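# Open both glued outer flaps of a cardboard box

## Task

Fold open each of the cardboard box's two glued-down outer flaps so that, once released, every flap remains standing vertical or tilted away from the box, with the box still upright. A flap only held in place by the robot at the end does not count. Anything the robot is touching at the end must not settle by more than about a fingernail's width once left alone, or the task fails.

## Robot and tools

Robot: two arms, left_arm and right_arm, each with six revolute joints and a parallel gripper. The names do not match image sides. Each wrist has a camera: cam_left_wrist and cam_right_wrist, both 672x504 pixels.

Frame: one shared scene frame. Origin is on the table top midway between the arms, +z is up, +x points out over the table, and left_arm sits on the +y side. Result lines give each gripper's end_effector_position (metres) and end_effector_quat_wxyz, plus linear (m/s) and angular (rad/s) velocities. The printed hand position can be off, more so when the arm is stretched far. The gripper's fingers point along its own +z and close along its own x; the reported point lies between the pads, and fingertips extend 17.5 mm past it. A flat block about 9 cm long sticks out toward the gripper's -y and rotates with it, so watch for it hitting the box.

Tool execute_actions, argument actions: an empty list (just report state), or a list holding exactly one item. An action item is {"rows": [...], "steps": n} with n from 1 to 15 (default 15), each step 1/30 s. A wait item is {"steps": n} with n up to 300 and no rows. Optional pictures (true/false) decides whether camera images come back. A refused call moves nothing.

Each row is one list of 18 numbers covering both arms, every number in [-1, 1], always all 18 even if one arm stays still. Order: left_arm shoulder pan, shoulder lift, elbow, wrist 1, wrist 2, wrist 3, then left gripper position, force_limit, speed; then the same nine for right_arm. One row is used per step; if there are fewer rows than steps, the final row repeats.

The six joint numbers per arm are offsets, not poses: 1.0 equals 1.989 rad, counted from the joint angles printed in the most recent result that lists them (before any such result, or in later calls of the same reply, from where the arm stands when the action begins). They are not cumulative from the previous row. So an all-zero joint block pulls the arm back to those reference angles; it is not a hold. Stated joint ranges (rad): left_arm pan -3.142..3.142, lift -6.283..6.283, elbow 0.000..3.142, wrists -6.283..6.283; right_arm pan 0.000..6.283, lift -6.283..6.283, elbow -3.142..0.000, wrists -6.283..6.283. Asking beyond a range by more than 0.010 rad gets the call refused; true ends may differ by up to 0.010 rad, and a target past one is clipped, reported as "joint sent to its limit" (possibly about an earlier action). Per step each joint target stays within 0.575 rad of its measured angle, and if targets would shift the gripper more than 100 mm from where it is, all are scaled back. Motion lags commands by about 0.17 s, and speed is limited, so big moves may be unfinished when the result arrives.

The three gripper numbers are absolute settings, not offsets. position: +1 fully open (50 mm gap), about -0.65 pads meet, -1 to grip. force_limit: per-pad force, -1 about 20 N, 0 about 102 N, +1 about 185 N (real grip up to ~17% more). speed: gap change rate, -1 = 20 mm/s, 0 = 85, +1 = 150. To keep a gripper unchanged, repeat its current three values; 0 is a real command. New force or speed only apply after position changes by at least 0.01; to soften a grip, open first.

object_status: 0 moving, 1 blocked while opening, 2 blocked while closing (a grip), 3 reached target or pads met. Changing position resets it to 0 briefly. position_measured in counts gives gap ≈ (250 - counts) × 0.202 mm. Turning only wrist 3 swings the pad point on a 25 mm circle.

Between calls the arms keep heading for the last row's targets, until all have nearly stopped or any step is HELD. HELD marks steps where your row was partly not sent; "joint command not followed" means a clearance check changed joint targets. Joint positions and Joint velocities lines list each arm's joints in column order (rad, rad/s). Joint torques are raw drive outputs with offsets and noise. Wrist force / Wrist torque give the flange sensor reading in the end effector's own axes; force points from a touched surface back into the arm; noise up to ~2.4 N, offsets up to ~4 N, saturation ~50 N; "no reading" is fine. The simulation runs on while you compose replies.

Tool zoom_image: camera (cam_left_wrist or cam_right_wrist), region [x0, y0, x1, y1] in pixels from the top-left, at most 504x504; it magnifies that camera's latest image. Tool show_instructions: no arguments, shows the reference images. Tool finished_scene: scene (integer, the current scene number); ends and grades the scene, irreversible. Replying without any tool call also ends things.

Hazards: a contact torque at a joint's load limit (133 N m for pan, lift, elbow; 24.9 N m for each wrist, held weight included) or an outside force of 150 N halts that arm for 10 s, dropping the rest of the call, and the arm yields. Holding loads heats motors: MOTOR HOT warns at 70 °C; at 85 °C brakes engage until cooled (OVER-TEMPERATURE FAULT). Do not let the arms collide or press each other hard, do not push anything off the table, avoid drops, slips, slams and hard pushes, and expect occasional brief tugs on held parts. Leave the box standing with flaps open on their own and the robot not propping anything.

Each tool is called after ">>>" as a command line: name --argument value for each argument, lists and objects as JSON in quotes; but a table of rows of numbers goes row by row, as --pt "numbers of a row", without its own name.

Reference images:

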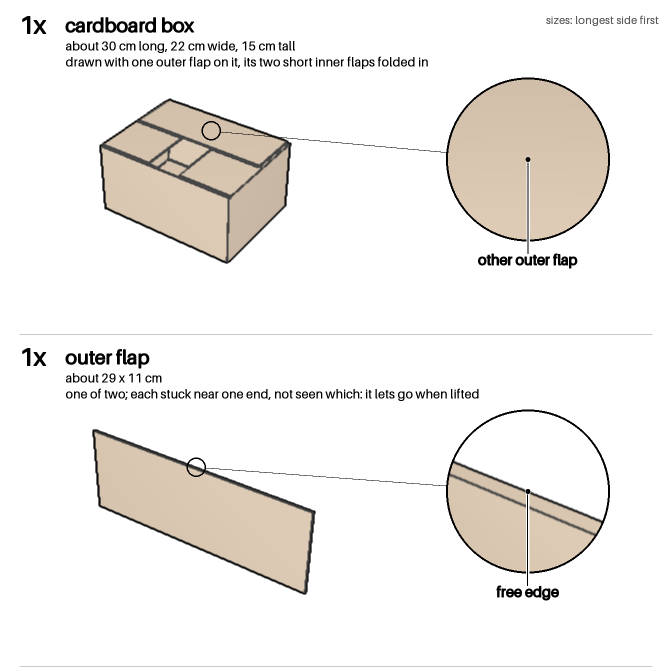

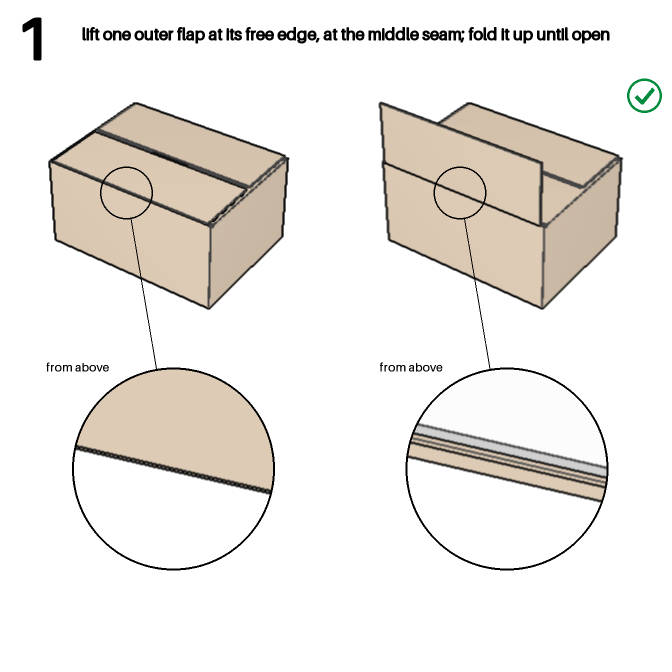

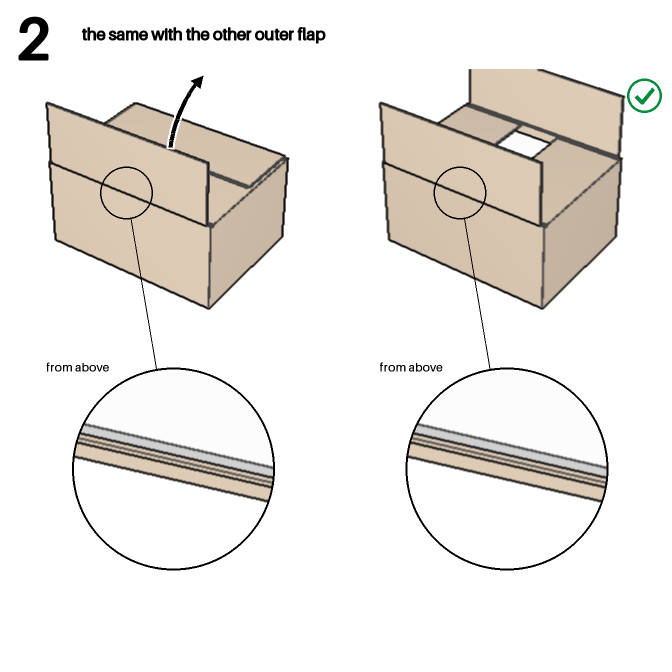

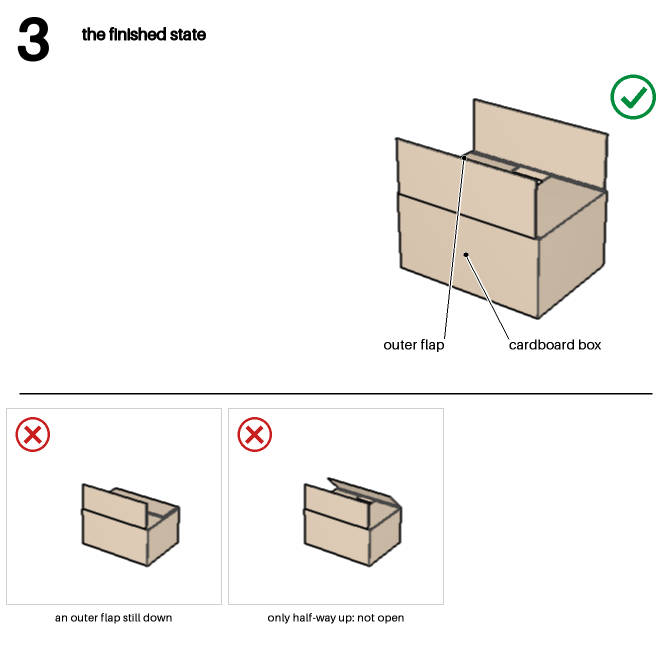

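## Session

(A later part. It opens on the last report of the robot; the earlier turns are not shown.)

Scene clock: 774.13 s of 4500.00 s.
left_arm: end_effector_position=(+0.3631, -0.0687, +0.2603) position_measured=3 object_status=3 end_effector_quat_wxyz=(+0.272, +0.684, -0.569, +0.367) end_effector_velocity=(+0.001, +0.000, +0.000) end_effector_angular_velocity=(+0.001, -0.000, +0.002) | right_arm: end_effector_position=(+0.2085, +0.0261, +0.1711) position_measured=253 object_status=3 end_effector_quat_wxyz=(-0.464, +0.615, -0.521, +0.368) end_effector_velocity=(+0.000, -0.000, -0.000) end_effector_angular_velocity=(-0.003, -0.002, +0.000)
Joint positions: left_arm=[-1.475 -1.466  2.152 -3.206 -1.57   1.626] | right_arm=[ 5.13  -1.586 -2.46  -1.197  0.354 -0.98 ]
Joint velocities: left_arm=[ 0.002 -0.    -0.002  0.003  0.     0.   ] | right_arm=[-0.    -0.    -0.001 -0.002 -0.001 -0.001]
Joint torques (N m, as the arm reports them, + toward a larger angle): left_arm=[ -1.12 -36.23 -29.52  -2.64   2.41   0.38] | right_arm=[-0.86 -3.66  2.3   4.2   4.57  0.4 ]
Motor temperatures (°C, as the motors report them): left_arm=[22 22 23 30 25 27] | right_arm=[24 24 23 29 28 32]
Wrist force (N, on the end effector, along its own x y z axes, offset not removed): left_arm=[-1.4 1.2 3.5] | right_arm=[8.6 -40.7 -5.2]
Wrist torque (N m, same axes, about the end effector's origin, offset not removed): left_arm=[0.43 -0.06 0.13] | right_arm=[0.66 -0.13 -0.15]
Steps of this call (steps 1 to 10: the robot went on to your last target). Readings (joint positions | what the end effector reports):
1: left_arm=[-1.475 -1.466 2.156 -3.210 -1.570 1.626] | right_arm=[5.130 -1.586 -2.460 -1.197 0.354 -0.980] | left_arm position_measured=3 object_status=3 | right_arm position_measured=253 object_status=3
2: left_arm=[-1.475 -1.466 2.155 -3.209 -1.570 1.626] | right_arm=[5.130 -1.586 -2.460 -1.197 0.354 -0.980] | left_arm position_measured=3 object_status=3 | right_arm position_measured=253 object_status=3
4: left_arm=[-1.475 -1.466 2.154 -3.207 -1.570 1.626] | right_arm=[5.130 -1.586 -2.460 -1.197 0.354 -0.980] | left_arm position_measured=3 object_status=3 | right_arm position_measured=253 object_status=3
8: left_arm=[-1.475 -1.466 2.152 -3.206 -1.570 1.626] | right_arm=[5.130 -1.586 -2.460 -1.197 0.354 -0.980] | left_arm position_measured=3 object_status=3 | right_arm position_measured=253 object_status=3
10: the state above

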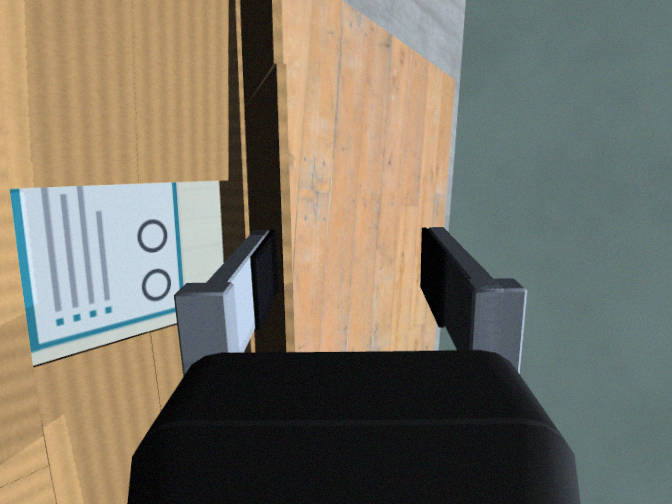

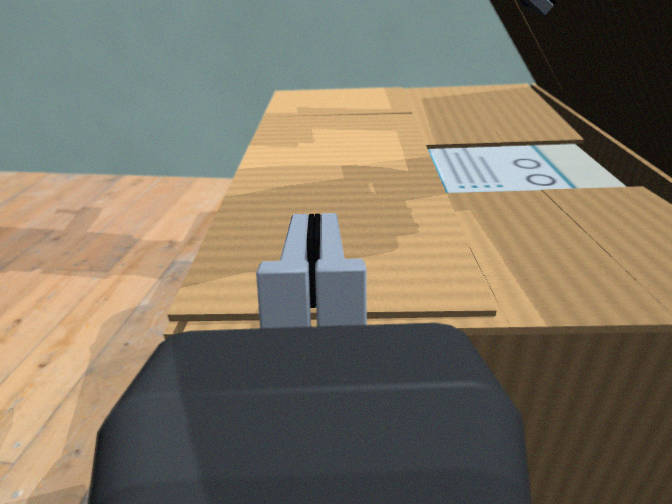

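>>> execute_actions --actions '[{"rows":[[0,0.013,-0.015,0.002,0,0,1,0,0,0,0,0,0,0,0,-1,0,0],[0,0.026,-0.031,0.004,0,0,1,0,0,0,0,0,0,0,0,-1,0,0],[0,0.04,-0.046,0.006,0,0,1,0,0,0,0,0,0,0,0,-1,0,0],[0,0.053,-0.062,0.009,0,0,1,0,0,0,0,0,0,0,0,-1,0,0],[0,0.066,-0.077,0.011,0,0,1,0,0,0,0,0,0,0,0,-1,0,0],[0,0.079,-0.0925,0.013,0,0,1,0,0,0,0,0,0,0,0,-1,0,0]],"steps":15}]' --pictures false

>>> execute_actions --actions '[{"steps":12}]'

Scene clock: 782.73 s of 4500.00 s.
left_arm: end_effector_position=(+0.3789, -0.1337, +0.2571) position_measured=3 object_status=3 end_effector_quat_wxyz=(+0.272, +0.684, -0.568, +0.367) end_effector_velocity=(+0.010, -0.041, -0.003) end_effector_angular_velocity=(-0.003, -0.000, +0.000) | right_arm: end_effector_position=(+0.2085, +0.0261, +0.1711) position_measured=253 object_status=3 end_effector_quat_wxyz=(-0.464, +0.615, -0.521, +0.368) end_effector_velocity=(-0.000, +0.000, -0.000) end_effector_angular_velocity=(+0.000, +0.002, -0.000)
Joint positions: left_arm=[-1.475 -1.321  1.982 -3.181 -1.57   1.626] | right_arm=[ 5.13  -1.586 -2.46  -1.197  0.354 -0.98 ]
Joint velocities: left_arm=[-0.     0.091 -0.108  0.014 -0.    -0.001] | right_arm=[ 0.     0.     0.001  0.     0.001 -0.001]
Joint torques (N m, as the arm reports them, + toward a larger angle): left_arm=[ -1.37 -30.41 -27.95  -2.82   2.01   0.27] | right_arm=[ 0.43 -3.67  2.2   4.17  4.79  0.1 ]
Motor temperatures (°C, as the motors report them): left_arm=[22 22 23 30 25 27] | right_arm=[24 24 23 29 28 32]
Wrist force (N, on the end effector, along its own x y z axes, offset not removed): left_arm=[-1.6 -1.4 4.0] | right_arm=[5.8 -41.6 -5.7]
Wrist torque (N m, same axes, about the end effector's origin, offset not removed): left_arm=[-0.28 0.00 0.15] | right_arm=[0.53 0.42 -0.14]
Steps of this call (steps 1 to 15: the robot went on to your last target; steps 16 to 90: nothing new was sent; then 5.10 s passed at rest; steps 91 to 105: all 15 steps of this action). Readings (joint positions | what the end effector reports):
91: left_arm=[-1.475 -1.467 2.152 -3.205 -1.570 1.626] | right_arm=[5.130 -1.586 -2.460 -1.197 0.354 -0.980] | left_arm position_measured=3 object_status=3 | right_arm position_measured=253 object_status=3
92: left_arm=[-1.475 -1.465 2.150 -3.205 -1.570 1.626] | right_arm=[5.130 -1.586 -2.460 -1.197 0.354 -0.980] | left_arm position_measured=3 object_status=3 | right_arm position_measured=253 object_status=3
94: left_arm=[-1.475 -1.449 2.132 -3.202 -1.570 1.626] | right_arm=[5.130 -1.586 -2.460 -1.197 0.354 -0.980] | left_arm position_measured=3 object_status=3 | right_arm position_measured=253 object_status=3
98: left_arm=[-1.475 -1.381 2.053 -3.191 -1.570 1.626] | right_arm=[5.130 -1.586 -2.460 -1.197 0.354 -0.980] | left_arm position_measured=3 object_status=3 | right_arm position_measured=253 object_status=3
105: the state above

Scene clock: 783.13 s of 4500.00 s.
left_arm: end_effector_position=(+0.3801, -0.1387, +0.2567) position_measured=3 object_status=3 end_effector_quat_wxyz=(+0.272, +0.684, -0.568, +0.367) end_effector_velocity=(+0.000, -0.002, -0.001) end_effector_angular_velocity=(+0.001, +0.000, -0.001) | right_arm: end_effector_position=(+0.2085, +0.0261, +0.1711) position_measured=253 object_status=3 end_effector_quat_wxyz=(-0.464, +0.615, -0.521, +0.368) end_effector_velocity=(-0.000, +0.000, -0.000) end_effector_angular_velocity=(+0.002, +0.001, -0.001)
Joint positions: left_arm=[-1.475 -1.31   1.969 -3.18  -1.57   1.626] | right_arm=[ 5.13  -1.586 -2.46  -1.197  0.354 -0.98 ]
Joint velocities: left_arm=[-0.     0.004 -0.004  0.001 -0.     0.   ] | right_arm=[ 0.    -0.001  0.001 -0.     0.001  0.002]
Joint torques (N m, as the arm reports them, + toward a larger angle): left_arm=[ -0.87 -28.76 -29.03  -2.69   2.     0.4 ] | right_arm=[-0.49 -2.56  3.34  4.17  4.77  0.16]
Motor temperatures (°C, as the motors report them): left_arm=[22 22 23 30 25 27] | right_arm=[24 24 23 29 28 32]
Wrist force (N, on the end effector, along its own x y z axes, offset not removed): left_arm=[-4.1 4.8 2.5] | right_arm=[5.4 -42.8 -6.8]
Wrist torque (N m, same axes, about the end effector's origin, offset not removed): left_arm=[0.72 0.04 0.24] | right_arm=[0.29 0.46 -0.24]
Steps of this call (steps 1 to 12: the robot went on to your last target). Readings (joint positions | what the end effector reports):
1: left_arm=[-1.475 -1.318 1.979 -3.181 -1.570 1.626] | right_arm=[5.130 -1.586 -2.460 -1.197 0.354 -0.980] | left_arm position_measured=3 object_status=3 | right_arm position_measured=253 object_status=3
2: left_arm=[-1.475 -1.316 1.976 -3.181 -1.570 1.626] | right_arm=[5.130 -1.586 -2.460 -1.197 0.354 -0.980] | left_arm position_measured=3 object_status=3 | right_arm position_measured=253 object_status=3
4: left_arm=[-1.475 -1.314 1.973 -3.180 -1.570 1.626] | right_arm=[5.130 -1.586 -2.460 -1.197 0.354 -0.980] | left_arm position_measured=3 object_status=3 | right_arm position_measured=253 object_status=3
8: left_arm=[-1.475 -1.311 1.970 -3.180 -1.570 1.626] | right_arm=[5.130 -1.586 -2.460 -1.197 0.354 -0.980] | left_arm position_measured=3 object_status=3 | right_arm position_measured=253 object_status=3
12: the state above

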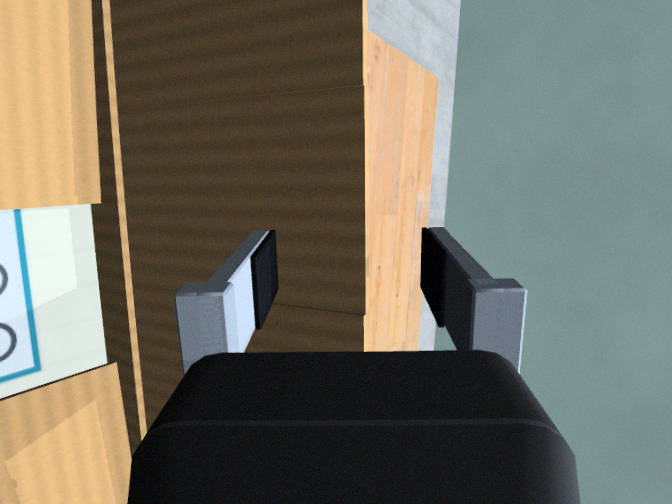

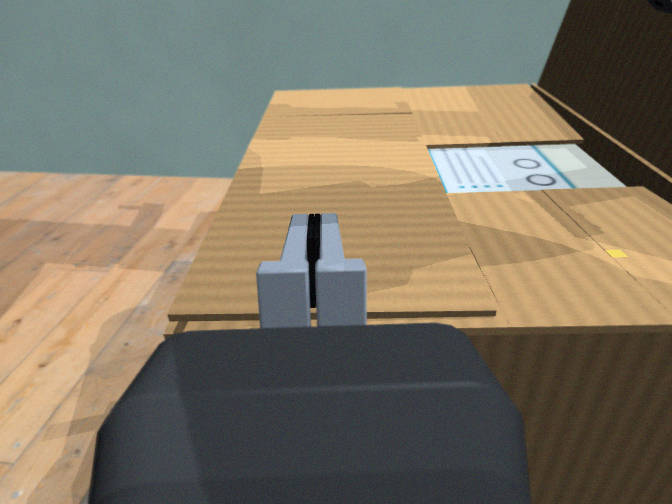

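>>> execute_actions --actions '[{"rows":[[0,0.013,-0.012,0,0,0,1,0,0,0,0,0,0,0,0,-1,0,0],[0,0.026,-0.025,0,0,0,1,0,0,0,0,0,0,0,0,-1,0,0],[0,0.038,-0.037,0,0,0,1,0,0,0,0,0,0,0,0,-1,0,0]],"steps":15}]' --pictures false

>>> execute_actions --actions '[{"steps":12}]'

Scene clock: 792.03 s of 4500.00 s.
left_arm: end_effector_position=(+0.3869, -0.1665, +0.2466) position_measured=3 object_status=3 end_effector_quat_wxyz=(+0.272, +0.684, -0.569, +0.367) end_effector_velocity=(+0.002, -0.011, -0.003) end_effector_angular_velocity=(-0.001, +0.000, +0.000) | right_arm: end_effector_position=(+0.2085, +0.0261, +0.1711) position_measured=253 object_status=3 end_effector_quat_wxyz=(-0.464, +0.615, -0.521, +0.368) end_effector_velocity=(+0.000, -0.000, -0.001) end_effector_angular_velocity=(-0.004, -0.001, +0.000)
Joint positions: left_arm=[-1.475 -1.238  1.899 -3.18  -1.57   1.626] | right_arm=[ 5.13  -1.586 -2.46  -1.197  0.354 -0.98 ]
Joint velocities: left_arm=[-0.     0.027 -0.027 -0.001  0.    -0.001] | right_arm=[ 0.    -0.001 -0.    -0.001  0.    -0.001]
Joint torques (N m, as the arm reports them, + toward a larger angle): left_arm=[ -0.86 -32.57 -26.85  -5.48   1.95   0.39] | right_arm=[ 0.05 -3.14  1.66  4.08  4.55  0.15]
Motor temperatures (°C, as the motors report them): left_arm=[22 22 23 30 25 27] | right_arm=[24 24 23 29 28 32]
Wrist force (N, on the end effector, along its own x y z axes, offset not removed): left_arm=[-2.3 -1.1 1.7] | right_arm=[8.1 -43.5 -4.5]
Wrist torque (N m, same axes, about the end effector's origin, offset not removed): left_arm=[-0.04 0.31 -0.06] | right_arm=[0.28 0.07 -0.17]
Steps of this call (steps 1 to 30: the robot went on to your last target; steps 31 to 90: nothing new was sent; then 5.40 s passed at rest; steps 91 to 105: all 15 steps of this action). Readings (joint positions | what the end effector reports):
91: left_arm=[-1.475 -1.309 1.968 -3.180 -1.570 1.626] | right_arm=[5.130 -1.586 -2.460 -1.197 0.354 -0.980] | left_arm position_measured=3 object_status=3 | right_arm position_measured=253 object_status=3
92: left_arm=[-1.475 -1.308 1.966 -3.180 -1.570 1.626] | right_arm=[5.130 -1.586 -2.460 -1.197 0.354 -0.980] | left_arm position_measured=3 object_status=3 | right_arm position_measured=253 object_status=3
94: left_arm=[-1.475 -1.292 1.952 -3.180 -1.570 1.626] | right_arm=[5.130 -1.586 -2.460 -1.197 0.354 -0.980] | left_arm position_measured=3 object_status=3 | right_arm position_measured=253 object_status=3
98: left_arm=[-1.475 -1.256 1.916 -3.180 -1.570 1.626] | right_arm=[5.130 -1.586 -2.460 -1.197 0.354 -0.980] | left_arm position_measured=3 object_status=3 | right_arm position_measured=253 object_status=3
105: the state above

Scene clock: 792.43 s of 4500.00 s.
left_arm: end_effector_position=(+0.3872, -0.1678, +0.2461) position_measured=3 object_status=3 end_effector_quat_wxyz=(+0.272, +0.684, -0.569, +0.367) end_effector_velocity=(+0.001, -0.001, +0.001) end_effector_angular_velocity=(-0.001, -0.000, +0.001) | right_arm: end_effector_position=(+0.2085, +0.0261, +0.1711) position_measured=253 object_status=3 end_effector_quat_wxyz=(-0.464, +0.615, -0.521, +0.368) end_effector_velocity=(+0.000, -0.000, -0.000) end_effector_angular_velocity=(-0.001, -0.000, -0.000)
Joint positions: left_arm=[-1.475 -1.234  1.895 -3.18  -1.57   1.626] | right_arm=[ 5.13  -1.586 -2.46  -1.197  0.354 -0.98 ]
Joint velocities: left_arm=[ 0.001  0.001 -0.003  0.     0.    -0.   ] | right_arm=[-0.    -0.    -0.001  0.     0.    -0.   ]
Joint torques (N m, as the arm reports them, + toward a larger angle): left_arm=[ -0.96 -31.36 -27.97  -5.36   2.01   0.26] | right_arm=[-0.95 -2.93  2.32  4.18  4.62  0.42]
Motor temperatures (°C, as the motors report them): left_arm=[22 22 23 30 25 27] | right_arm=[24 24 23 29 28 32]
Wrist force (N, on the end effector, along its own x y z axes, offset not removed): left_arm=[-3.8 -3.9 0.9] | right_arm=[8.4 -41.1 -5.2]
Wrist torque (N m, same axes, about the end effector's origin, offset not removed): left_arm=[-0.61 0.50 0.21] | right_arm=[0.72 -0.06 -0.22]
Steps of this call (steps 1 to 12: the robot went on to your last target). Readings (joint positions | what the end effector reports):
1: left_arm=[-1.475 -1.237 1.898 -3.180 -1.570 1.626] | right_arm=[5.130 -1.586 -2.460 -1.197 0.354 -0.980] | left_arm position_measured=3 object_status=3 | right_arm position_measured=253 object_status=3
2: left_arm=[-1.475 -1.236 1.897 -3.180 -1.570 1.626] | right_arm=[5.130 -1.586 -2.460 -1.197 0.354 -0.980] | left_arm position_measured=3 object_status=3 | right_arm position_measured=253 object_status=3
4: left_arm=[-1.475 -1.236 1.896 -3.180 -1.570 1.626] | right_arm=[5.130 -1.586 -2.460 -1.197 0.354 -0.980] | left_arm position_measured=3 object_status=3 | right_arm position_measured=253 object_status=3
8: left_arm=[-1.475 -1.235 1.896 -3.180 -1.570 1.626] | right_arm=[5.130 -1.586 -2.460 -1.197 0.354 -0.980] | left_arm position_measured=3 object_status=3 | right_arm position_measured=253 object_status=3
12: the state above

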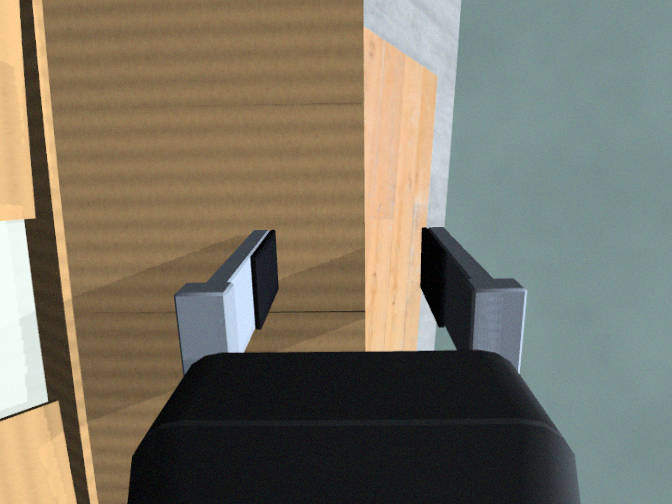

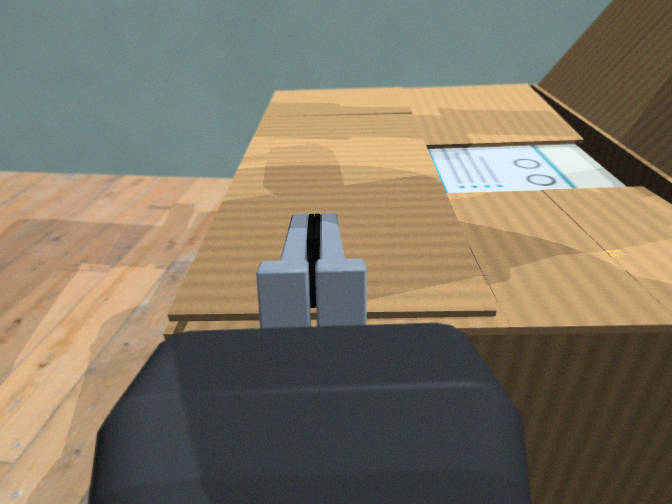

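>>> execute_actions --actions '[{"rows":[[0,-0.019,0.012,0.007,0,0,1,0,0,0,0,0,0,0,0,-1,0,0],[0,-0.038,0.024,0.014,0,0,1,0,0,0,0,0,0,0,0,-1,0,0],[0,-0.057,0.036,0.021,0,0,1,0,0,0,0,0,0,0,0,-1,0,0],[0,-0.076,0.0475,0.028,0,0,1,0,0,0,0,0,0,0,0,-1,0,0]],"steps":15}]' --pictures false

>>> execute_actions --actions '[{"steps":30}]'

Scene clock: 803.27 s of 4500.00 s.
left_arm: end_effector_position=(+0.3763, -0.1231, +0.2790) position_measured=3 object_status=3 end_effector_quat_wxyz=(+0.272, +0.684, -0.569, +0.367) end_effector_velocity=(-0.005, +0.020, +0.015) end_effector_angular_velocity=(-0.004, -0.000, +0.000) | right_arm: end_effector_position=(+0.2085, +0.0261, +0.1711) position_measured=253 object_status=3 end_effector_quat_wxyz=(-0.464, +0.615, -0.521, +0.368) end_effector_velocity=(-0.000, +0.001, +0.001) end_effector_angular_velocity=(+0.003, +0.001, -0.000)
Joint positions: left_arm=[-1.475 -1.377  1.985 -3.127 -1.57   1.626] | right_arm=[ 5.13  -1.586 -2.46  -1.197  0.354 -0.98 ]
Joint velocities: left_arm=[-0.    -0.065  0.039  0.022 -0.    -0.001] | right_arm=[-0.     0.001  0.001  0.001  0.    -0.   ]
Joint torques (N m, as the arm reports them, + toward a larger angle): left_arm=[ -0.76 -38.59 -16.42  -2.59   2.01   0.37] | right_arm=[ 0.64 -2.6   3.72  4.31  4.41  0.2 ]
Motor temperatures (°C, as the motors report them): left_arm=[22 22 23 30 25 27] | right_arm=[24 24 23 29 28 32]
Wrist force (N, on the end effector, along its own x y z axes, offset not removed): left_arm=[1.1 0.0 1.5] | right_arm=[6.4 -41.5 -5.9]
Wrist torque (N m, same axes, about the end effector's origin, offset not removed): left_arm=[-0.11 -0.29 -0.12] | right_arm=[0.57 0.17 -0.19]
Steps of this call (steps 1 to 15: the robot went on to your last target; steps 16 to 90: nothing new was sent; then 7.33 s passed at rest; steps 91 to 105: all 15 steps of this action). Readings (joint positions | what the end effector reports):
91: left_arm=[-1.475 -1.234 1.895 -3.180 -1.570 1.626] | right_arm=[5.130 -1.586 -2.460 -1.197 0.354 -0.980] | left_arm position_measured=3 object_status=3 | right_arm position_measured=253 object_status=3
92: left_arm=[-1.475 -1.237 1.897 -3.179 -1.570 1.626] | right_arm=[5.130 -1.586 -2.460 -1.197 0.354 -0.980] | left_arm position_measured=3 object_status=3 | right_arm position_measured=253 object_status=3
94: left_arm=[-1.475 -1.258 1.912 -3.170 -1.570 1.626] | right_arm=[5.130 -1.586 -2.460 -1.197 0.354 -0.980] | left_arm position_measured=3 object_status=3 | right_arm position_measured=253 object_status=3
98: left_arm=[-1.475 -1.334 1.958 -3.142 -1.570 1.626] | right_arm=[5.130 -1.586 -2.460 -1.197 0.354 -0.980] | left_arm position_measured=3 object_status=3 | right_arm position_measured=253 object_status=3
105: the state above

Scene clock: 804.27 s of 4500.00 s.
left_arm: end_effector_position=(+0.3757, -0.1204, +0.2808) position_measured=3 object_status=3 end_effector_quat_wxyz=(+0.272, +0.684, -0.569, +0.367) end_effector_velocity=(+0.000, +0.000, -0.001) end_effector_angular_velocity=(+0.001, +0.002, +0.001) | right_arm: end_effector_position=(+0.2085, +0.0261, +0.1711) position_measured=253 object_status=3 end_effector_quat_wxyz=(-0.464, +0.615, -0.521, +0.368) end_effector_velocity=(+0.000, -0.000, -0.000) end_effector_angular_velocity=(-0.001, -0.001, +0.000)
Joint positions: left_arm=[-1.475 -1.386  1.99  -3.124 -1.57   1.626] | right_arm=[ 5.13  -1.586 -2.46  -1.197  0.354 -0.98 ]
Joint velocities: left_arm=[ 0.001  0.     0.     0.    -0.    -0.001] | right_arm=[-0.     0.    -0.001 -0.001 -0.     0.   ]
Joint torques (N m, as the arm reports them, + toward a larger angle): left_arm=[ -1.5  -40.28 -15.88  -2.29   2.05   0.36] | right_arm=[ 0.35 -3.14  2.42  4.11  4.57 -0.03]
Motor temperatures (°C, as the motors report them): left_arm=[22 22 23 30 25 27] | right_arm=[24 24 23 29 28 32]
Wrist force (N, on the end effector, along its own x y z axes, offset not removed): left_arm=[0.1 -3.5 4.0] | right_arm=[6.4 -43.1 -7.8]
Wrist torque (N m, same axes, about the end effector's origin, offset not removed): left_arm=[-0.54 0.06 -0.02] | right_arm=[0.12 0.31 -0.11]
Steps of this call (steps 1 to 15: the robot went on to your last target; steps 16 to 30: nothing new was sent). Readings (joint positions | what the end effector reports):
1: left_arm=[-1.475 -1.379 1.986 -3.126 -1.570 1.626] | right_arm=[5.130 -1.586 -2.460 -1.197 0.354 -0.980] | left_arm position_measured=3 object_status=3 | right_arm position_measured=253 object_status=3
2: left_arm=[-1.475 -1.381 1.987 -3.126 -1.570 1.626] | right_arm=[5.130 -1.586 -2.460 -1.197 0.354 -0.980] | left_arm position_measured=3 object_status=3 | right_arm position_measured=253 object_status=3
4: left_arm=[-1.475 -1.383 1.988 -3.125 -1.570 1.626] | right_arm=[5.130 -1.586 -2.460 -1.197 0.354 -0.980] | left_arm position_measured=3 object_status=3 | right_arm position_measured=253 object_status=3
8: left_arm=[-1.475 -1.385 1.989 -3.124 -1.570 1.626] | right_arm=[5.130 -1.586 -2.460 -1.197 0.354 -0.980] | left_arm position_measured=3 object_status=3 | right_arm position_measured=253 object_status=3
30: the state above
All arms were judged still, so your last target was given up. Only a new action makes them travel on or press farther. Fingers that are still opening or closing keep moving.

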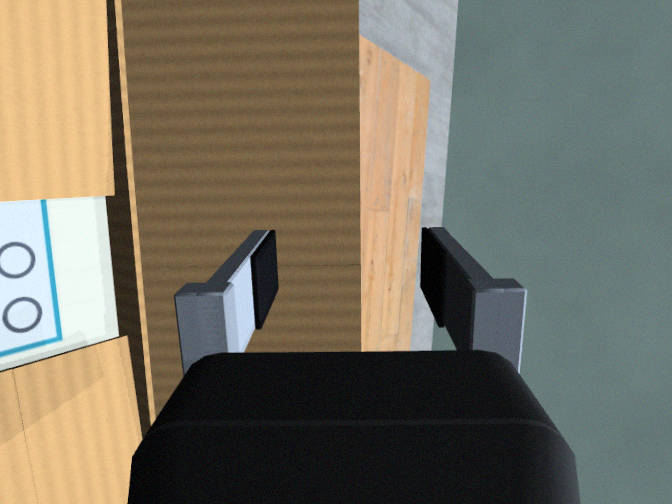

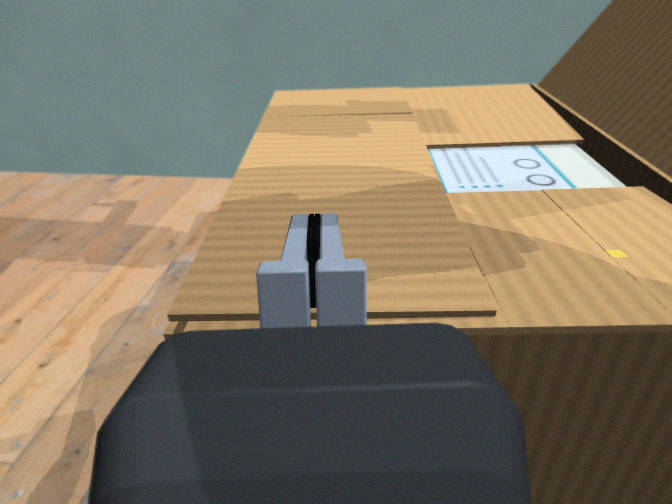

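>>> execute_actions --actions '[{"rows":[[0,-0.004,-0.05,0.06,0,0,1,0,0,0,0.013,0.0064,-0.0196,0,0,-1,0,0],[0,-0.008,-0.1,0.13,0,0,1,0,0,0,0.013,0.0064,-0.0196,0,0,-1,0,0],[0,-0.012,-0.16,0.2,0,0,1,0,0,0,0.013,0.0064,-0.0196,0,0,-1,0,0]],"steps":15}]' --pictures false

>>> execute_actions --actions '[{"rows":[[0,-0.004,-0.05,0.07,0,0,1,0,0,0.004,0.017,-0.014,-0.003,0,0,-1,0,0],[0,-0.008,-0.1,0.14,0,0,1,0,0,0.007,0.034,-0.028,-0.006,0,0,-1,0,0],[0,-0.012,-0.16,0.22,0,0,1,0,0,0.01,0.05,-0.042,-0.008,0,0,-1,0,0],[0,-0.012,-0.16,0.22,0,0,1,0,0,0.01,0.067,-0.057,-0.01,0,0,-1,0,0]],"steps":15}]' --pictures false

>>> execute_actions --actions '[{"steps":20}]' --pictures false

Scene clock: 835.13 s of 4500.00 s.
left_arm: end_effector_position=(+0.3852, -0.1595, +0.3821) position_measured=3 object_status=3 end_effector_quat_wxyz=(+0.259, +0.693, -0.576, +0.349) end_effector_velocity=(+0.003, -0.009, +0.048) end_effector_angular_velocity=(+0.035, +0.008, +0.000) | right_arm: end_effector_position=(+0.2082, +0.0267, +0.1803) position_measured=253 object_status=3 end_effector_quat_wxyz=(-0.464, +0.615, -0.521, +0.368) end_effector_velocity=(-0.000, +0.001, +0.003) end_effector_angular_velocity=(-0.000, -0.001, +0.001)
Joint positions: left_arm=[-1.475 -1.408  1.69  -2.751 -1.57   1.626] | right_arm=[ 5.13  -1.562 -2.447 -1.234  0.354 -0.98 ]
Joint velocities: left_arm=[ 0.001 -0.009 -0.144  0.189  0.     0.001] | right_arm=[ 0.     0.008  0.004 -0.011 -0.001 -0.002]
Joint torques (N m, as the arm reports them, + toward a larger angle): left_arm=[ -1.25 -41.57 -29.74  -2.25   1.83   0.44] | right_arm=[-0.76 26.68 25.83  0.02 -5.    0.23]
Motor temperatures (°C, as the motors report them): left_arm=[22 22 23 30 25 27] | right_arm=[24 24 23 29 28 32]
Wrist force (N, on the end effector, along its own x y z axes, offset not removed): left_arm=[0.9 -4.9 3.7] | right_arm=[-0.2 -1.2 -0.4]
Wrist torque (N m, same axes, about the end effector's origin, offset not removed): left_arm=[-0.65 -0.05 0.13] | right_arm=[-0.02 0.01 -0.11]
Steps of this call (steps 1 to 90: nothing new was sent; then 27.37 s passed at rest; steps 91 to 105: all 15 steps of this action). Readings (joint positions | what the end effector reports):
91: left_arm=[-1.475 -1.386 1.990 -3.124 -1.570 1.626] | right_arm=[5.130 -1.586 -2.460 -1.197 0.354 -0.980] | left_arm position_measured=3 object_status=3 | right_arm position_measured=253 object_status=3
92: left_arm=[-1.475 -1.386 1.987 -3.121 -1.570 1.626] | right_arm=[5.130 -1.585 -2.459 -1.199 0.354 -0.980] | left_arm position_measured=3 object_status=3 | right_arm position_measured=253 object_status=3
94: left_arm=[-1.475 -1.391 1.943 -3.073 -1.570 1.626] | right_arm=[5.130 -1.577 -2.455 -1.212 0.354 -0.980] | left_arm position_measured=3 object_status=3 | right_arm position_measured=253 object_status=3
98: left_arm=[-1.475 -1.403 1.785 -2.877 -1.570 1.626] | right_arm=[5.130 -1.567 -2.450 -1.227 0.354 -0.980] | left_arm position_measured=3 object_status=3 | right_arm position_measured=253 object_status=3
105: the state above

Scene clock: 835.63 s of 4500.00 s.
left_arm: end_effector_position=(+0.3844, -0.1561, +0.4852) position_measured=3 object_status=3 end_effector_quat_wxyz=(+0.235, +0.707, -0.587, +0.317) end_effector_velocity=(-0.004, +0.012, +0.040) end_effector_angular_velocity=(+0.057, +0.014, -0.001) | right_arm: end_effector_position=(+0.2190, -0.0124, +0.1813) position_measured=253 object_status=3 end_effector_quat_wxyz=(-0.467, +0.620, -0.515, +0.363) end_effector_velocity=(+0.006, -0.018, -0.002) end_effector_angular_velocity=(-0.001, -0.001, +0.007)
Joint positions: left_arm=[-1.475 -1.431  1.389 -2.339 -1.57   1.626] | right_arm=[ 5.149 -1.436 -2.554 -1.253  0.354 -0.98 ]
Joint velocities: left_arm=[-0.001 -0.008 -0.133  0.199 -0.    -0.   ] | right_arm=[ 0.007  0.055 -0.049 -0.007 -0.001  0.001]
Joint torques (N m, as the arm reports them, + toward a larger angle): left_arm=[ -0.95 -38.79 -31.93  -2.17   1.86   0.35] | right_arm=[11.05 19.93  7.82  0.25 -2.69  0.25]
Motor temperatures (°C, as the motors report them): left_arm=[22 22 23 30 25 27] | right_arm=[24 24 23 29 28 32]
Wrist force (N, on the end effector, along its own x y z axes, offset not removed): left_arm=[-3.5 2.3 3.8] | right_arm=[3.6 -3.1 -0.2]
Wrist torque (N m, same axes, about the end effector's origin, offset not removed): left_arm=[0.52 0.62 -0.01] | right_arm=[-0.35 -0.66 -0.10]
Steps of this call (steps 1 to 15: all 15 steps of this action). Readings (joint positions | what the end effector reports):
1: left_arm=[-1.475 -1.409 1.686 -2.745 -1.570 1.626] | right_arm=[5.130 -1.561 -2.447 -1.235 0.354 -0.980] | left_arm position_measured=3 object_status=3 | right_arm position_measured=253 object_status=3
2: left_arm=[-1.475 -1.409 1.680 -2.737 -1.570 1.626] | right_arm=[5.131 -1.559 -2.449 -1.235 0.354 -0.980] | left_arm position_measured=3 object_status=3 | right_arm position_measured=253 object_status=3
4: left_arm=[-1.475 -1.414 1.633 -2.683 -1.570 1.626] | right_arm=[5.135 -1.539 -2.466 -1.239 0.354 -0.980] | left_arm position_measured=3 object_status=3 | right_arm position_measured=253 object_status=3
8: left_arm=[-1.475 -1.426 1.477 -2.473 -1.570 1.626] | right_arm=[5.144 -1.473 -2.522 -1.248 0.354 -0.980] | left_arm position_measured=3 object_status=3 | right_arm position_measured=253 object_status=3
15: the state above

Scene clock: 836.30 s of 4500.00 s.
left_arm: end_effector_position=(+0.3840, -0.1544, +0.4903) position_measured=3 object_status=3 end_effector_quat_wxyz=(+0.233, +0.708, -0.588, +0.314) end_effector_velocity=(+0.000, +0.000, -0.000) end_effector_angular_velocity=(+0.001, +0.001, +0.001) | right_arm: end_effector_position=(+0.2198, -0.0147, +0.1811) position_measured=253 object_status=3 end_effector_quat_wxyz=(-0.468, +0.620, -0.514, +0.363) end_effector_velocity=(-0.000, -0.000, -0.000) end_effector_angular_velocity=(-0.003, +0.000, -0.000)
Joint positions: left_arm=[-1.475 -1.432  1.372 -2.313 -1.57   1.626] | right_arm=[ 5.15  -1.428 -2.561 -1.254  0.354 -0.98 ]
Joint velocities: left_arm=[ 0.     0.    -0.     0.001  0.    -0.001] | right_arm=[ 0.    -0.    -0.    -0.     0.001 -0.001]
Joint torques (N m, as the arm reports them, + toward a larger angle): left_arm=[ -1.22 -42.04 -32.77  -2.39   1.93   0.41] | right_arm=[10.95 20.88  6.57  0.13  0.04  0.2 ]
Motor temperatures (°C, as the motors report them): left_arm=[22 22 23 30 25 27] | right_arm=[24 24 23 29 28 32]
Wrist force (N, on the end effector, along its own x y z axes, offset not removed): left_arm=[1.1 -3.5 4.0] | right_arm=[0.9 -3.0 -1.3]
Wrist torque (N m, same axes, about the end effector's origin, offset not removed): left_arm=[-0.33 -0.20 0.08] | right_arm=[-0.54 -0.10 -0.10]
Steps of this call (steps 1 to 20: the robot went on to your last target). Readings (joint positions | what the end effector reports):
1: left_arm=[-1.475 -1.431 1.385 -2.333 -1.570 1.626] | right_arm=[5.149 -1.434 -2.556 -1.254 0.354 -0.980] | left_arm position_measured=3 object_status=3 | right_arm position_measured=253 object_status=3
2: left_arm=[-1.475 -1.432 1.382 -2.329 -1.570 1.626] | right_arm=[5.149 -1.433 -2.557 -1.254 0.354 -0.980] | left_arm position_measured=3 object_status=3 | right_arm position_measured=253 object_status=3
4: left_arm=[-1.475 -1.432 1.378 -2.322 -1.570 1.626] | right_arm=[5.149 -1.431 -2.558 -1.254 0.354 -0.980] | left_arm position_measured=3 object_status=3 | right_arm position_measured=253 object_status=3
8: left_arm=[-1.475 -1.432 1.374 -2.316 -1.570 1.626] | right_arm=[5.150 -1.429 -2.560 -1.254 0.354 -0.980] | left_arm position_measured=3 object_status=3 | right_arm position_measured=253 object_status=3
20: the state above

Right deltas: q1 +.02, q2 +.161, q3 −.103, q4 −.058.

>>> execute_actions --actions '[{"rows":[[0,0,0,0.1,0,0,1,0,0,0.003,0.02,-0.013,-0.007,0,0,-1,0,0],[0,0,0,0.2,0,0,1,0,0,0.005,0.04,-0.026,-0.014,0,0,-1,0,0],[0,0,0,0.28,0,0,1,0,0,0.008,0.06,-0.039,-0.022,0,0,-1,0,0],[0,0,0,0.28,0,0,1,0,0,0.01,0.081,-0.052,-0.029,0,0,-1,0,0]],"steps":15}]' --pictures false

>>> execute_actions --actions '[{"rows":[[0,0,0,0.28,0,0,1,0,0,0,0.004,-0.003,-0.0015,0,0,-1,0,0]],"steps":15}]' --pictures false

>>> execute_actions --actions '[{"steps":20}]'

Scene clock: 844.33 s of 4500.00 s.
left_arm: end_effector_position=(+0.3630, -0.0679, +0.3767) position_measured=3 object_status=3 end_effector_quat_wxyz=(+0.089, +0.760, -0.632, +0.121) end_effector_velocity=(-0.023, +0.095, -0.076) end_effector_angular_velocity=(+0.411, +0.100, -0.000) | right_arm: end_effector_position=(+0.2321, -0.0529, +0.1816) position_measured=253 object_status=3 end_effector_quat_wxyz=(-0.471, +0.625, -0.508, +0.359) end_effector_velocity=(+0.006, -0.017, -0.001) end_effector_angular_velocity=(+0.003, +0.000, +0.009)
Joint positions: left_arm=[-1.475 -1.432  1.372 -1.811 -1.57   1.626] | right_arm=[ 5.169 -1.276 -2.658 -1.309  0.354 -0.98 ]
Joint velocities: left_arm=[-0.     0.     0.001  0.422 -0.    -0.   ] | right_arm=[ 0.008  0.07  -0.044 -0.023 -0.001 -0.001]
Joint torques (N m, as the arm reports them, + toward a larger angle): left_arm=[ -1.31 -32.51 -20.16  -2.34   1.91   0.35] | right_arm=[10.31 13.25  8.6   0.09 -1.79  0.03]
Motor temperatures (°C, as the motors report them): left_arm=[22 22 23 30 25 27] | right_arm=[24 24 23 29 28 32]
Wrist force (N, on the end effector, along its own x y z axes, offset not removed): left_arm=[-3.4 -1.7 5.7] | right_arm=[3.1 -2.0 -0.5]
Wrist torque (N m, same axes, about the end effector's origin, offset not removed): left_arm=[-0.04 0.55 0.19] | right_arm=[-0.37 -0.39 -0.21]
Steps of this call (steps 1 to 15: the robot went on to your last target; steps 16 to 90: nothing new was sent; then 4.53 s passed at rest; steps 91 to 105: all 15 steps of this action). Readings (joint positions | what the end effector reports):
91: left_arm=[-1.475 -1.432 1.372 -2.313 -1.570 1.626] | right_arm=[5.150 -1.428 -2.561 -1.254 0.354 -0.980] | left_arm position_measured=3 object_status=3 | right_arm position_measured=253 object_status=3
92: left_arm=[-1.475 -1.432 1.372 -2.310 -1.570 1.626] | right_arm=[5.150 -1.426 -2.562 -1.255 0.354 -0.980] | left_arm position_measured=3 object_status=3 | right_arm position_measured=253 object_status=3
94: left_arm=[-1.475 -1.432 1.372 -2.262 -1.570 1.626] | right_arm=[5.154 -1.403 -2.578 -1.265 0.354 -0.980] | left_arm position_measured=3 object_status=3 | right_arm position_measured=253 object_status=3
98: left_arm=[-1.475 -1.432 1.372 -2.057 -1.570 1.626] | right_arm=[5.163 -1.323 -2.629 -1.293 0.354 -0.980] | left_arm position_measured=3 object_status=3 | right_arm position_measured=253 object_status=3
105: the state above

Scene clock: 844.83 s of 4500.00 s.
left_arm: end_effector_position=(+0.3310, +0.0637, +0.3194) position_measured=3 object_status=3 end_effector_quat_wxyz=(-0.063, +0.765, -0.636, -0.084) end_effector_velocity=(-0.023, +0.098, -0.015) end_effector_angular_velocity=(+0.339, +0.082, +0.000) | right_arm: end_effector_position=(+0.2332, -0.0554, +0.1811) position_measured=253 object_status=3 end_effector_quat_wxyz=(-0.471, +0.625, -0.508, +0.359) end_effector_velocity=(+0.000, -0.000, -0.000) end_effector_angular_velocity=(-0.000, -0.001, -0.000)
Joint positions: left_arm=[-1.475 -1.432  1.372 -1.3   -1.57   1.626] | right_arm=[ 5.169 -1.269 -2.664 -1.312  0.354 -0.98 ]
Joint velocities: left_arm=[0.001 0.    0.001 0.348 0.    0.   ] | right_arm=[-0.     0.    -0.001 -0.    -0.001  0.   ]
Joint torques (N m, as the arm reports them, + toward a larger angle): left_arm=[ -0.83 -31.91 -20.95  -1.39   1.99   0.33] | right_arm=[-11.65  15.18   9.01  -0.04  -2.1    0.22]
Motor temperatures (°C, as the motors report them): left_arm=[22 22 23 30 25 27] | right_arm=[24 24 23 29 28 32]
Wrist force (N, on the end effector, along its own x y z axes, offset not removed): left_arm=[-2.7 -2.7 4.6] | right_arm=[2.2 -1.1 1.1]
Wrist torque (N m, same axes, about the end effector's origin, offset not removed): left_arm=[-0.30 0.27 0.10] | right_arm=[-0.15 -0.40 -0.14]
Steps of this call (steps 1 to 15: all 15 steps of this action). Readings (joint positions | what the end effector reports):
1: left_arm=[-1.475 -1.432 1.372 -1.799 -1.570 1.626] | right_arm=[5.169 -1.274 -2.660 -1.310 0.354 -0.980] | left_arm position_measured=3 object_status=3 | right_arm position_measured=253 object_status=3
2: left_arm=[-1.475 -1.432 1.372 -1.786 -1.570 1.626] | right_arm=[5.169 -1.273 -2.661 -1.310 0.354 -0.980] | left_arm position_measured=3 object_status=3 | right_arm position_measured=253 object_status=3
4: left_arm=[-1.475 -1.432 1.372 -1.725 -1.570 1.626] | right_arm=[5.169 -1.271 -2.662 -1.311 0.354 -0.980] | left_arm position_measured=3 object_status=3 | right_arm position_measured=253 object_status=3
8: left_arm=[-1.475 -1.432 1.372 -1.516 -1.570 1.626] | right_arm=[5.169 -1.269 -2.664 -1.312 0.354 -0.980] | left_arm position_measured=3 object_status=3 | right_arm position_measured=253 object_status=3
15: the state above

Scene clock: 845.50 s of 4500.00 s.
left_arm: end_effector_position=(+0.3279, +0.0763, +0.3178) position_measured=3 object_status=3 end_effector_quat_wxyz=(-0.076, +0.763, -0.634, -0.102) end_effector_velocity=(-0.000, +0.000, -0.000) end_effector_angular_velocity=(+0.002, +0.000, -0.001) | right_arm: end_effector_position=(+0.2333, -0.0555, +0.1811) position_measured=253 object_status=3 end_effector_quat_wxyz=(-0.471, +0.625, -0.508, +0.359) end_effector_velocity=(-0.000, +0.000, +0.000) end_effector_angular_velocity=(+0.001, -0.001, +0.000)
Joint positions: left_arm=[-1.475 -1.432  1.372 -1.255 -1.57   1.626] | right_arm=[ 5.169 -1.268 -2.664 -1.312  0.354 -0.98 ]
Joint velocities: left_arm=[-0.001 -0.    -0.     0.002  0.     0.   ] | right_arm=[ 0.    -0.     0.    -0.001 -0.001  0.002]
Joint torques (N m, as the arm reports them, + toward a larger angle): left_arm=[ -1.15 -31.08 -26.35  -0.75   1.99   0.33] | right_arm=[-11.15  14.85   9.49   0.    -1.73  -0.05]
Motor temperatures (°C, as the motors report them): left_arm=[22 22 23 30 25 27] | right_arm=[24 24 23 29 28 32]
Wrist force (N, on the end effector, along its own x y z axes, offset not removed): left_arm=[-0.9 -4.2 3.1] | right_arm=[0.4 -0.9 -0.2]
Wrist torque (N m, same axes, about the end effector's origin, offset not removed): left_arm=[-0.75 -0.03 0.12] | right_arm=[-0.11 0.13 -0.20]
Steps of this call (steps 1 to 20: the robot went on to your last target). Readings (joint positions | what the end effector reports):
1: left_arm=[-1.475 -1.432 1.372 -1.289 -1.570 1.626] | right_arm=[5.169 -1.269 -2.664 -1.312 0.354 -0.980] | left_arm position_measured=3 object_status=3 | right_arm position_measured=253 object_status=3
2: left_arm=[-1.475 -1.432 1.372 -1.281 -1.570 1.626] | right_arm=[5.169 -1.269 -2.664 -1.312 0.354 -0.980] | left_arm position_measured=3 object_status=3 | right_arm position_measured=253 object_status=3
4: left_arm=[-1.475 -1.432 1.372 -1.270 -1.570 1.626] | right_arm=[5.169 -1.268 -2.664 -1.312 0.354 -0.980] | left_arm position_measured=3 object_status=3 | right_arm position_measured=253 object_status=3
8: left_arm=[-1.475 -1.432 1.372 -1.260 -1.570 1.626] | right_arm=[5.169 -1.268 -2.664 -1.312 0.354 -0.980] | left_arm position_measured=3 object_status=3 | right_arm position_measured=253 object_status=3
20: the state above

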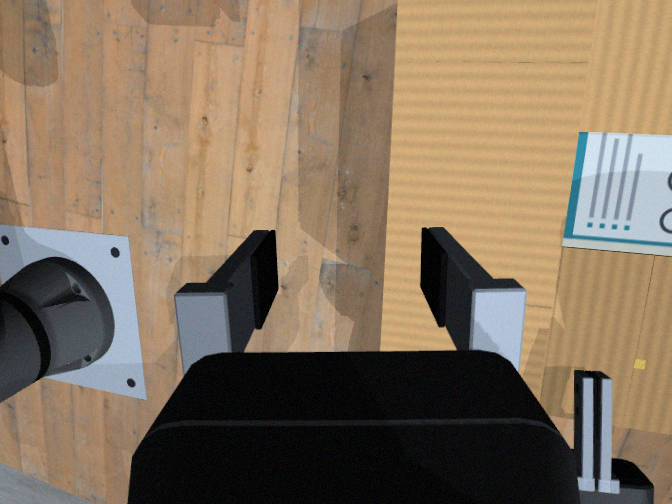

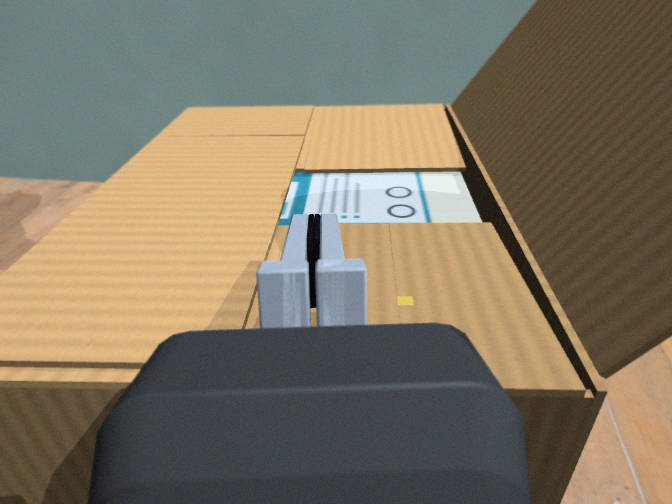

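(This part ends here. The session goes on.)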